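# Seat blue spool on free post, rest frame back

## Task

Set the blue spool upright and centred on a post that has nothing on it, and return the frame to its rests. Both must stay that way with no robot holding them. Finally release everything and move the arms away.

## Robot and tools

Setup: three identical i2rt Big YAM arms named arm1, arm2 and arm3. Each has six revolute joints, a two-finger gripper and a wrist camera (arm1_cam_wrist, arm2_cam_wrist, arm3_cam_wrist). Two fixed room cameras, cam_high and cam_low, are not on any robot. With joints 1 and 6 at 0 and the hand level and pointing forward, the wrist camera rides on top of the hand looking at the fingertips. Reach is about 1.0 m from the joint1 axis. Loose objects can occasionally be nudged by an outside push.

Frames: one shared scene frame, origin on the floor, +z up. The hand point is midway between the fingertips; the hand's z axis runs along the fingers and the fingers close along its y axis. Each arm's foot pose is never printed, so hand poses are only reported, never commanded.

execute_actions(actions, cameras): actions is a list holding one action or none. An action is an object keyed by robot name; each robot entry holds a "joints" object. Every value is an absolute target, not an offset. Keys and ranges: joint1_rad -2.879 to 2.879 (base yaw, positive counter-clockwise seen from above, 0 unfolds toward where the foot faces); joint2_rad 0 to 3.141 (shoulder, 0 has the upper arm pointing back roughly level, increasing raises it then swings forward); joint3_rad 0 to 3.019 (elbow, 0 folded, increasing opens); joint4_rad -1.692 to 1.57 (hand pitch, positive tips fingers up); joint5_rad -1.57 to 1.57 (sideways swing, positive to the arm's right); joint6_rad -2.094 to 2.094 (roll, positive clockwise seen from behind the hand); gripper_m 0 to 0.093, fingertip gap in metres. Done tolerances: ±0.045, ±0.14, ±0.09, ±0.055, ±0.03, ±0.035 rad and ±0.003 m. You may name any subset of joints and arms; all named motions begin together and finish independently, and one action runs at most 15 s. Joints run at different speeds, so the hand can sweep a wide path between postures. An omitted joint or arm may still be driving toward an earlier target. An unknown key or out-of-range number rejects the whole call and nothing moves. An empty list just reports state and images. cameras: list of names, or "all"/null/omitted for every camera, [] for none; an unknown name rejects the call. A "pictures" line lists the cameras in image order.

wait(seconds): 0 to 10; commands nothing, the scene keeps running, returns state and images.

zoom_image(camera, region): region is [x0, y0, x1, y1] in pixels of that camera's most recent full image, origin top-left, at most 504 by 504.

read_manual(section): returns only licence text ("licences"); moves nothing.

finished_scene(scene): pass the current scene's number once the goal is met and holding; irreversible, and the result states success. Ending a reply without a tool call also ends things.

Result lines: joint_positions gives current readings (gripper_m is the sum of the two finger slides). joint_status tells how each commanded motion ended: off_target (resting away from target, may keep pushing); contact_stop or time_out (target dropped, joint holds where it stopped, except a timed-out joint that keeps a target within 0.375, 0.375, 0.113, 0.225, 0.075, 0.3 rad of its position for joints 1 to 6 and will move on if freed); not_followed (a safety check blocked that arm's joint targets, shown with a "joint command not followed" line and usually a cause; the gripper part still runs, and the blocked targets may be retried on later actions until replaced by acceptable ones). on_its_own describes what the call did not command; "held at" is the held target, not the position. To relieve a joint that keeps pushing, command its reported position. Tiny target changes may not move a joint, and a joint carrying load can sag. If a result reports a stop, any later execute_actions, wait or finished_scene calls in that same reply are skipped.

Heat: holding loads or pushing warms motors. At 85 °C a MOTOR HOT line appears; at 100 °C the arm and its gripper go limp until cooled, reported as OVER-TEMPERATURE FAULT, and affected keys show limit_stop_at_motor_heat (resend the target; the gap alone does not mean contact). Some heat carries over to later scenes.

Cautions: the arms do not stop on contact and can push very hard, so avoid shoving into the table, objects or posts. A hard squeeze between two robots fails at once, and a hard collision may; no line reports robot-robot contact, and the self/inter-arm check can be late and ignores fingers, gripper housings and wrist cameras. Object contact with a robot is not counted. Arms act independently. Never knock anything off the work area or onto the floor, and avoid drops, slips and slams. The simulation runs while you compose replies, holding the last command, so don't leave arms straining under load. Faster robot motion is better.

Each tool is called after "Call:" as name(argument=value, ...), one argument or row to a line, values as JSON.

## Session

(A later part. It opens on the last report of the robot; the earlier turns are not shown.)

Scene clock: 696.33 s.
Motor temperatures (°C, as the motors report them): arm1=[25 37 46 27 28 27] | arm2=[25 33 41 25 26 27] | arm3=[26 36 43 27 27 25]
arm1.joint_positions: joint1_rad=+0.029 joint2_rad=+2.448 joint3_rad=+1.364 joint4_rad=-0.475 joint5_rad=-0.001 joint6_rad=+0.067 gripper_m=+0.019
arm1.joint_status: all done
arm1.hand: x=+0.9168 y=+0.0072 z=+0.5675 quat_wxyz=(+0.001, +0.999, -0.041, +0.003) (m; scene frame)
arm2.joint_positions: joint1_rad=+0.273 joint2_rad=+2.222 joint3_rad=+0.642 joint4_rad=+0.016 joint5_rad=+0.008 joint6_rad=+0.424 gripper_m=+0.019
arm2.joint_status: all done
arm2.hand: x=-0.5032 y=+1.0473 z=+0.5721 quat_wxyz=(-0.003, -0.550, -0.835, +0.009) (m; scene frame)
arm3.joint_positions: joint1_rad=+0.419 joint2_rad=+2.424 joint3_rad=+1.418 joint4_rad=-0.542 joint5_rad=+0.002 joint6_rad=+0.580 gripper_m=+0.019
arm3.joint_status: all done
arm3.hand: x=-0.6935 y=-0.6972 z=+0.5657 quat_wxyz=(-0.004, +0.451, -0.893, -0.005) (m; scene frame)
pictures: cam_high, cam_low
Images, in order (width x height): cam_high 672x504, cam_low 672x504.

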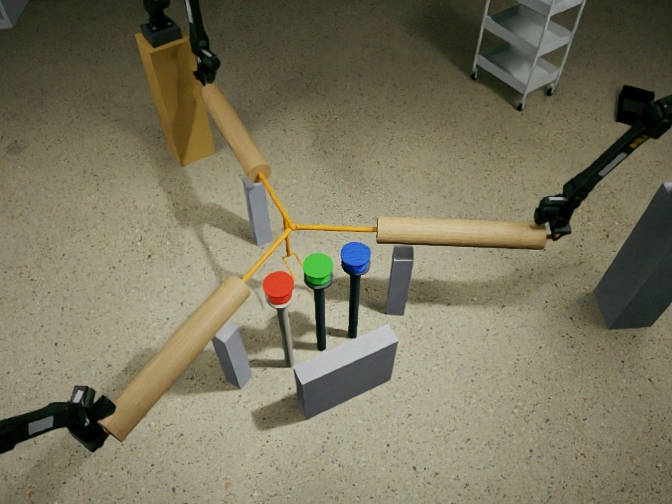

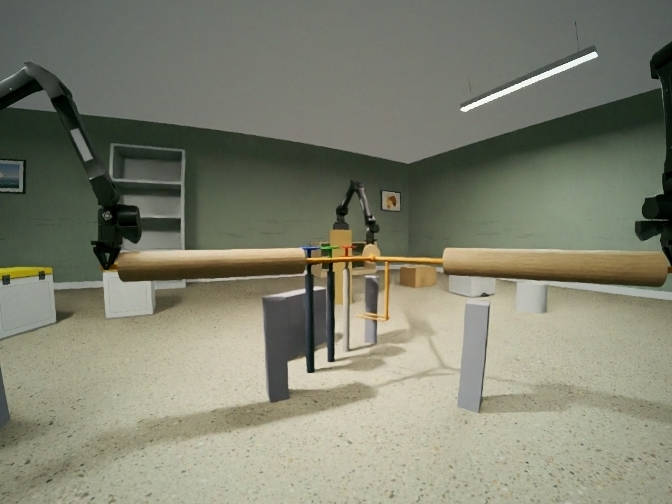

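Call:
execute_actions(
  actions=[
    {"arm1": {"joints": {"joint2_rad": 2.602, "joint3_rad": 1.499, "joint4_rad": -0.39}}, "arm2": {"joints": {"joint2_rad": 2.495, "joint3_rad": 0.76, "joint4_rad": 0.19}}, "arm3": {"joints": {"joint2_rad": 2.574, "joint3_rad": 1.538, "joint4_rad": -0.47}}},
  ],
  cameras=["cam_low"],
)

Scene clock: 704.23 s.
Motor temperatures (°C, as the motors report them): arm1=[25 39 44 27 28 27] | arm2=[25 33 39 25 26 27] | arm3=[26 37 41 27 27 25]
arm1.joint_positions: joint1_rad=+0.029 joint2_rad=+2.630 joint3_rad=+1.472 joint4_rad=-0.396 joint5_rad=-0.003 joint6_rad=+0.069 gripper_m=+0.019
arm1.joint_status: all done
arm1.hand: x=+0.9133 y=+0.0067 z=+0.4916 quat_wxyz=(+0.003, +0.999, -0.042, +0.000) (m; scene frame)
arm2.joint_positions: joint1_rad=+0.274 joint2_rad=+2.506 joint3_rad=+0.763 joint4_rad=+0.175 joint5_rad=+0.007 joint6_rad=+0.425 gripper_m=+0.019
arm2.joint_status: all done
arm2.hand: x=-0.5044 y=+1.0479 z=+0.4880 quat_wxyz=(-0.002, -0.550, -0.835, +0.008) (m; scene frame)
arm3.joint_positions: joint1_rad=+0.424 joint2_rad=+2.598 joint3_rad=+1.512 joint4_rad=-0.465 joint5_rad=+0.002 joint6_rad=+0.586 gripper_m=+0.019
arm3.joint_status: all done
arm3.hand: x=-0.6964 y=-0.6956 z=+0.4902 quat_wxyz=(-0.003, +0.451, -0.893, -0.004) (m; scene frame)
pictures: cam_low
Images, in order (width x height): cam_low 672x504.

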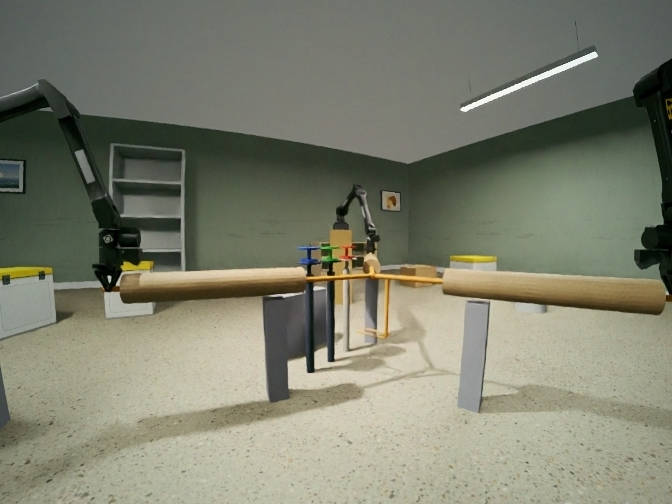

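Call:
execute_actions(
  actions=[
    {"arm1": {"joints": {"joint2_rad": 2.64, "joint3_rad": 1.522, "joint4_rad": -0.376}}, "arm2": {"joints": {"joint2_rad": 2.547, "joint3_rad": 0.781, "joint4_rad": 0.22}}, "arm3": {"joints": {"joint2_rad": 2.612, "joint3_rad": 1.558, "joint4_rad": -0.452}}},
  ],
  cameras=["cam_low"],
)

Call:
zoom_image(
  camera="cam_low",
  region=[230, 240, 520, 340],
)

Scene clock: 710.87 s.
Motor temperatures (°C, as the motors report them): arm1=[25 40 43 27 28 27] | arm2=[25 33 38 25 26 27] | arm3=[26 38 40 27 27 25]
arm1.joint_positions: joint1_rad=+0.029 joint2_rad=+2.643 joint3_rad=+1.484 joint4_rad=-0.394 joint5_rad=-0.003 joint6_rad=+0.069 gripper_m=+0.019
arm1.joint_status: all done
arm1.hand: x=+0.9117 y=+0.0070 z=+0.4864 quat_wxyz=(+0.002, +0.999, -0.042, -0.001) (m; scene frame)
arm2.joint_positions: joint1_rad=+0.274 joint2_rad=+2.553 joint3_rad=+0.782 joint4_rad=+0.207 joint5_rad=+0.007 joint6_rad=+0.425 gripper_m=+0.019
arm2.joint_status: all done
arm2.hand: x=-0.5059 y=+1.0491 z=+0.4734 quat_wxyz=(-0.003, -0.550, -0.835, +0.009) (m; scene frame)
arm3.joint_positions: joint1_rad=+0.426 joint2_rad=+2.614 joint3_rad=+1.524 joint4_rad=-0.460 joint5_rad=-0.001 joint6_rad=+0.586 gripper_m=+0.019
arm3.joint_status: all done
arm3.hand: x=-0.6977 y=-0.6944 z=+0.4837 quat_wxyz=(-0.002, +0.452, -0.892, -0.005) (m; scene frame)
pictures: cam_low
Images, in order (width x height): cam_low 672x504.

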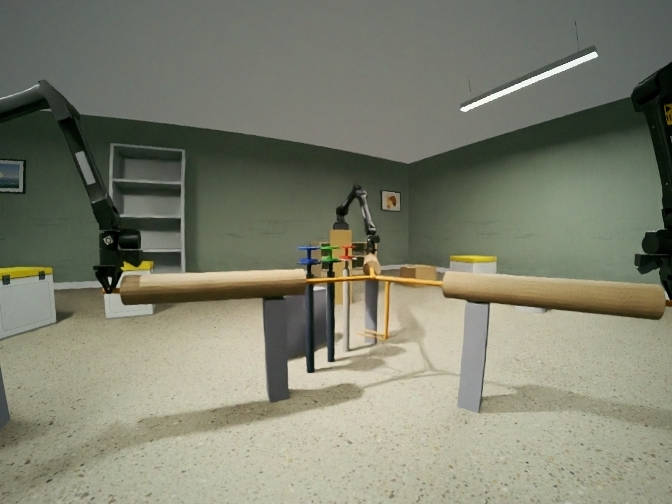

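Region (230, 240, 520, 340) of cam_low's 672x504 image, scaled by 1.738, with more detail than that image has; it fills the top 174 rows of this view, and the rest is white.

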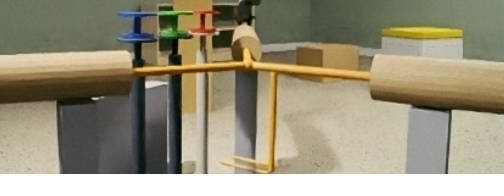

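Call:
execute_actions(
  actions=[
    {"arm1": {"joints": {"joint2_rad": 2.664, "joint3_rad": 1.53, "joint4_rad": -0.37}}, "arm3": {"joints": {"joint2_rad": 2.636, "joint3_rad": 1.565, "joint4_rad": -0.445}}},
  ],
  cameras=[],
)

Call:
execute_actions(
  actions=[
    {"arm1": {"joints": {"gripper_m": 0.08}}, "arm2": {"joints": {"gripper_m": 0.08}}, "arm3": {"joints": {"gripper_m": 0.08}}},
  ],
  cameras=["cam_high", "cam_low"],
)

Scene clock: 717.43 s.
Motor temperatures (°C, as the motors report them): arm1=[25 40 43 27 27 27] | arm2=[25 33 37 25 26 27] | arm3=[26 38 40 27 27 25]
arm1.joint_positions: joint1_rad=+0.029 joint2_rad=+2.661 joint3_rad=+1.496 joint4_rad=-0.387 joint5_rad=-0.002 joint6_rad=+0.069 gripper_m=+0.019
arm1.joint_status: all done
arm1.hand: x=+0.9117 y=+0.0071 z=+0.4790 quat_wxyz=(+0.002, +0.999, -0.042, -0.001) (m; scene frame)
arm2.joint_positions: joint1_rad=+0.274 joint2_rad=+2.553 joint3_rad=+0.782 joint4_rad=+0.207 joint5_rad=+0.007 joint6_rad=+0.425 gripper_m=+0.019
arm2.joint_status: not commanded
arm2.hand: x=-0.5059 y=+1.0491 z=+0.4734 quat_wxyz=(-0.003, -0.550, -0.835, +0.009) (m; scene frame)
arm3.joint_positions: joint1_rad=+0.426 joint2_rad=+2.633 joint3_rad=+1.535 joint4_rad=-0.452 joint5_rad=-0.001 joint6_rad=+0.586 gripper_m=+0.019
arm3.joint_status: all done
arm3.hand: x=-0.6979 y=-0.6943 z=+0.4758 quat_wxyz=(-0.003, +0.452, -0.892, -0.006) (m; scene frame)
pictures: none
No camera images: the call's "cameras" was empty. Leave "cameras" out to get every camera's image.

Scene clock: 718.10 s.
Motor temperatures (°C, as the motors report them): arm1=[25 40 43 27 27 27] | arm2=[25 33 37 25 26 27] | arm3=[26 38 39 27 27 25]
arm1.joint_positions: joint1_rad=+0.029 joint2_rad=+2.661 joint3_rad=+1.504 joint4_rad=-0.385 joint5_rad=-0.002 joint6_rad=+0.069 gripper_m=+0.080
arm1.joint_status: all done
arm1.hand: x=+0.9063 y=+0.0072 z=+0.4801 quat_wxyz=(+0.002, +0.999, -0.042, -0.006) (m; scene frame)
arm2.joint_positions: joint1_rad=+0.274 joint2_rad=+2.553 joint3_rad=+0.782 joint4_rad=+0.209 joint5_rad=+0.004 joint6_rad=+0.425 gripper_m=+0.080
arm2.joint_status: all done
arm2.hand: x=-0.5052 y=+1.0490 z=+0.4734 quat_wxyz=(-0.005, -0.550, -0.835, +0.008) (m; scene frame)
arm3.joint_positions: joint1_rad=+0.426 joint2_rad=+2.633 joint3_rad=+1.540 joint4_rad=-0.452 joint5_rad=-0.001 joint6_rad=+0.586 gripper_m=+0.080
arm3.joint_status: all done
arm3.hand: x=-0.6977 y=-0.6919 z=+0.4765 quat_wxyz=(-0.004, +0.452, -0.892, -0.007) (m; scene frame)
pictures: cam_high, cam_low
Images, in order (width x height): cam_high 672x504, cam_low 672x504.

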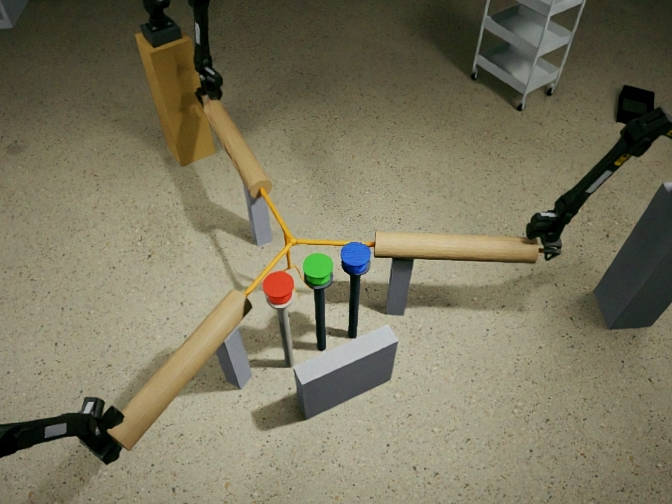

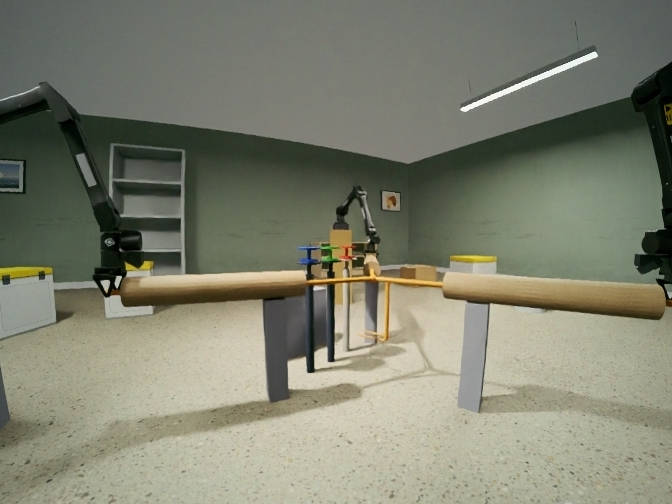

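Call:
execute_actions(
  actions=[
    {"arm1": {"joints": {"joint2_rad": 2.42, "joint3_rad": 1.35, "joint4_rad": -0.484}}, "arm2": {"joints": {"joint2_rad": 2.21, "joint3_rad": 0.615, "joint4_rad": 0.022}}, "arm3": {"joints": {"joint2_rad": 2.40, "joint3_rad": 1.40, "joint4_rad": -0.564}}},
  ],
  cameras=[],
)

Call:
execute_actions(
  actions=[
    {"arm1": {"joints": {"joint2_rad": 1.9, "joint3_rad": 1.1, "joint4_rad": -0.8}}, "arm2": {"joints": {"joint2_rad": 1.5, "joint3_rad": 0.59, "joint4_rad": -0.65}}, "arm3": {"joints": {"joint2_rad": 1.9, "joint3_rad": 1.1, "joint4_rad": -0.8}}},
  ],
  cameras=["cam_high", "cam_low"],
)

Call:
zoom_image(
  camera="cam_high",
  region=[190, 150, 450, 400],
)

Scene clock: 728.20 s.
Motor temperatures (°C, as the motors report them): arm1=[25 41 42 27 27 27] | arm2=[25 32 36 25 26 27] | arm3=[26 38 39 27 27 25]
arm1.joint_positions: joint1_rad=+0.029 joint2_rad=+2.405 joint3_rad=+1.348 joint4_rad=-0.475 joint5_rad=-0.002 joint6_rad=+0.069 gripper_m=+0.080
arm1.joint_status: all done
arm1.hand: x=+0.9094 y=+0.0073 z=+0.5865 quat_wxyz=(+0.003, +0.999, -0.042, -0.010) (m; scene frame)
arm2.joint_positions: joint1_rad=+0.274 joint2_rad=+2.202 joint3_rad=+0.618 joint4_rad=+0.030 joint5_rad=+0.004 joint6_rad=+0.425 gripper_m=+0.080
arm2.joint_status: all done
arm2.hand: x=-0.5062 y=+1.0513 z=+0.5777 quat_wxyz=(-0.008, -0.550, -0.835, +0.008) (m; scene frame)
arm3.joint_positions: joint1_rad=+0.426 joint2_rad=+2.378 joint3_rad=+1.403 joint4_rad=-0.557 joint5_rad=-0.001 joint6_rad=+0.586 gripper_m=+0.080
arm3.joint_status: all done
arm3.hand: x=-0.6978 y=-0.6925 z=+0.5871 quat_wxyz=(-0.007, +0.452, -0.892, -0.013) (m; scene frame)
pictures: none
No camera images: the call's "cameras" was empty. Leave "cameras" out to get every camera's image.

Scene clock: 729.60 s.
Motor temperatures (°C, as the motors report them): arm1=[25 41 42 27 27 27] | arm2=[25 32 36 25 26 27] | arm3=[26 38 39 27 27 25]
arm1.joint_positions: joint1_rad=+0.029 joint2_rad=+1.881 joint3_rad=+1.093 joint4_rad=-0.787 joint5_rad=-0.002 joint6_rad=+0.069 gripper_m=+0.080
arm1.joint_status: all done
arm1.hand: x=+0.9805 y=+0.0067 z=+0.7855 quat_wxyz=(+0.002, +0.999, -0.042, +0.010) (m; scene frame)
arm2.joint_positions: joint1_rad=+0.274 joint2_rad=+1.500 joint3_rad=+0.586 joint4_rad=-0.641 joint5_rad=+0.004 joint6_rad=+0.425 gripper_m=+0.080
arm2.joint_status: all done
arm2.hand: x=-0.5046 y=+1.0523 z=+0.7741 quat_wxyz=(-0.008, -0.550, -0.835, +0.008) (m; scene frame)
arm3.joint_positions: joint1_rad=+0.426 joint2_rad=+1.883 joint3_rad=+1.107 joint4_rad=-0.792 joint5_rad=-0.001 joint6_rad=+0.586 gripper_m=+0.080
arm3.joint_status: all done
arm3.hand: x=-0.7019 y=-0.7803 z=+0.7634 quat_wxyz=(+0.002, +0.452, -0.892, +0.002) (m; scene frame)
pictures: cam_high, cam_low
Images, in order (width x height): cam_high 672x504, cam_low 672x504.

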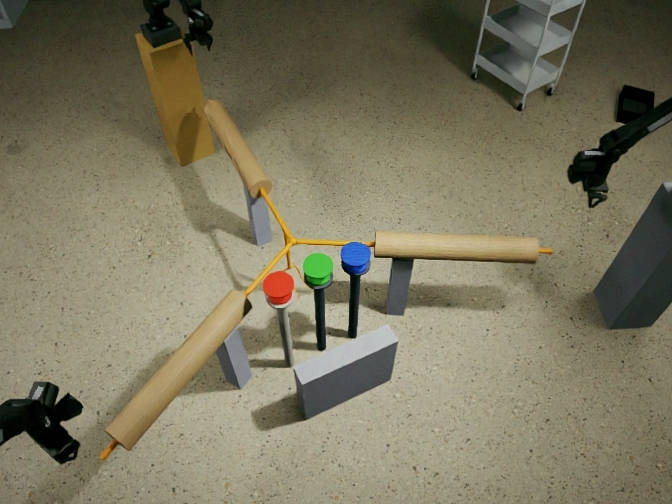

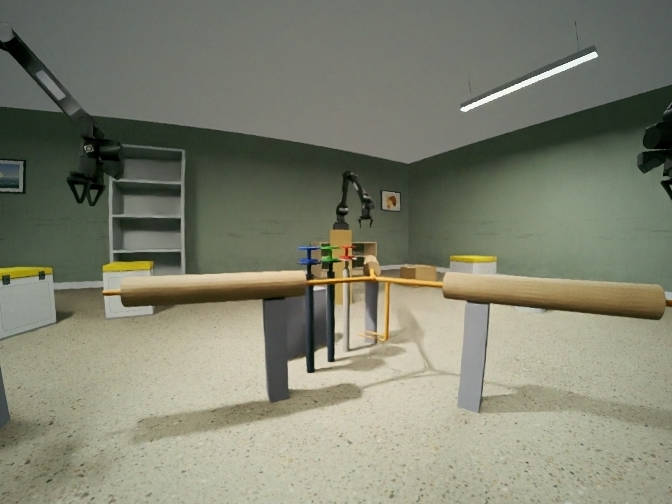

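Region (190, 150, 450, 400) of cam_high's 672x504 image, scaled by 1.938, with more detail than that image has; it fills the top 485 rows of this view, and the rest is white.

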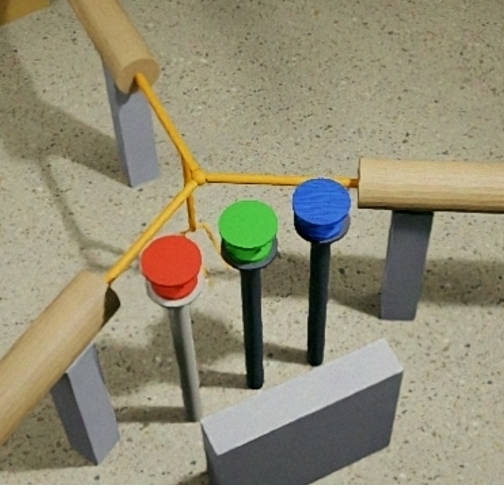

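The frame is back on its rests, the blue spool stands on the formerly empty post, and the arms are clear.

Call:
finished_scene(
  scene=1,
)

The scene is finished: the task was done.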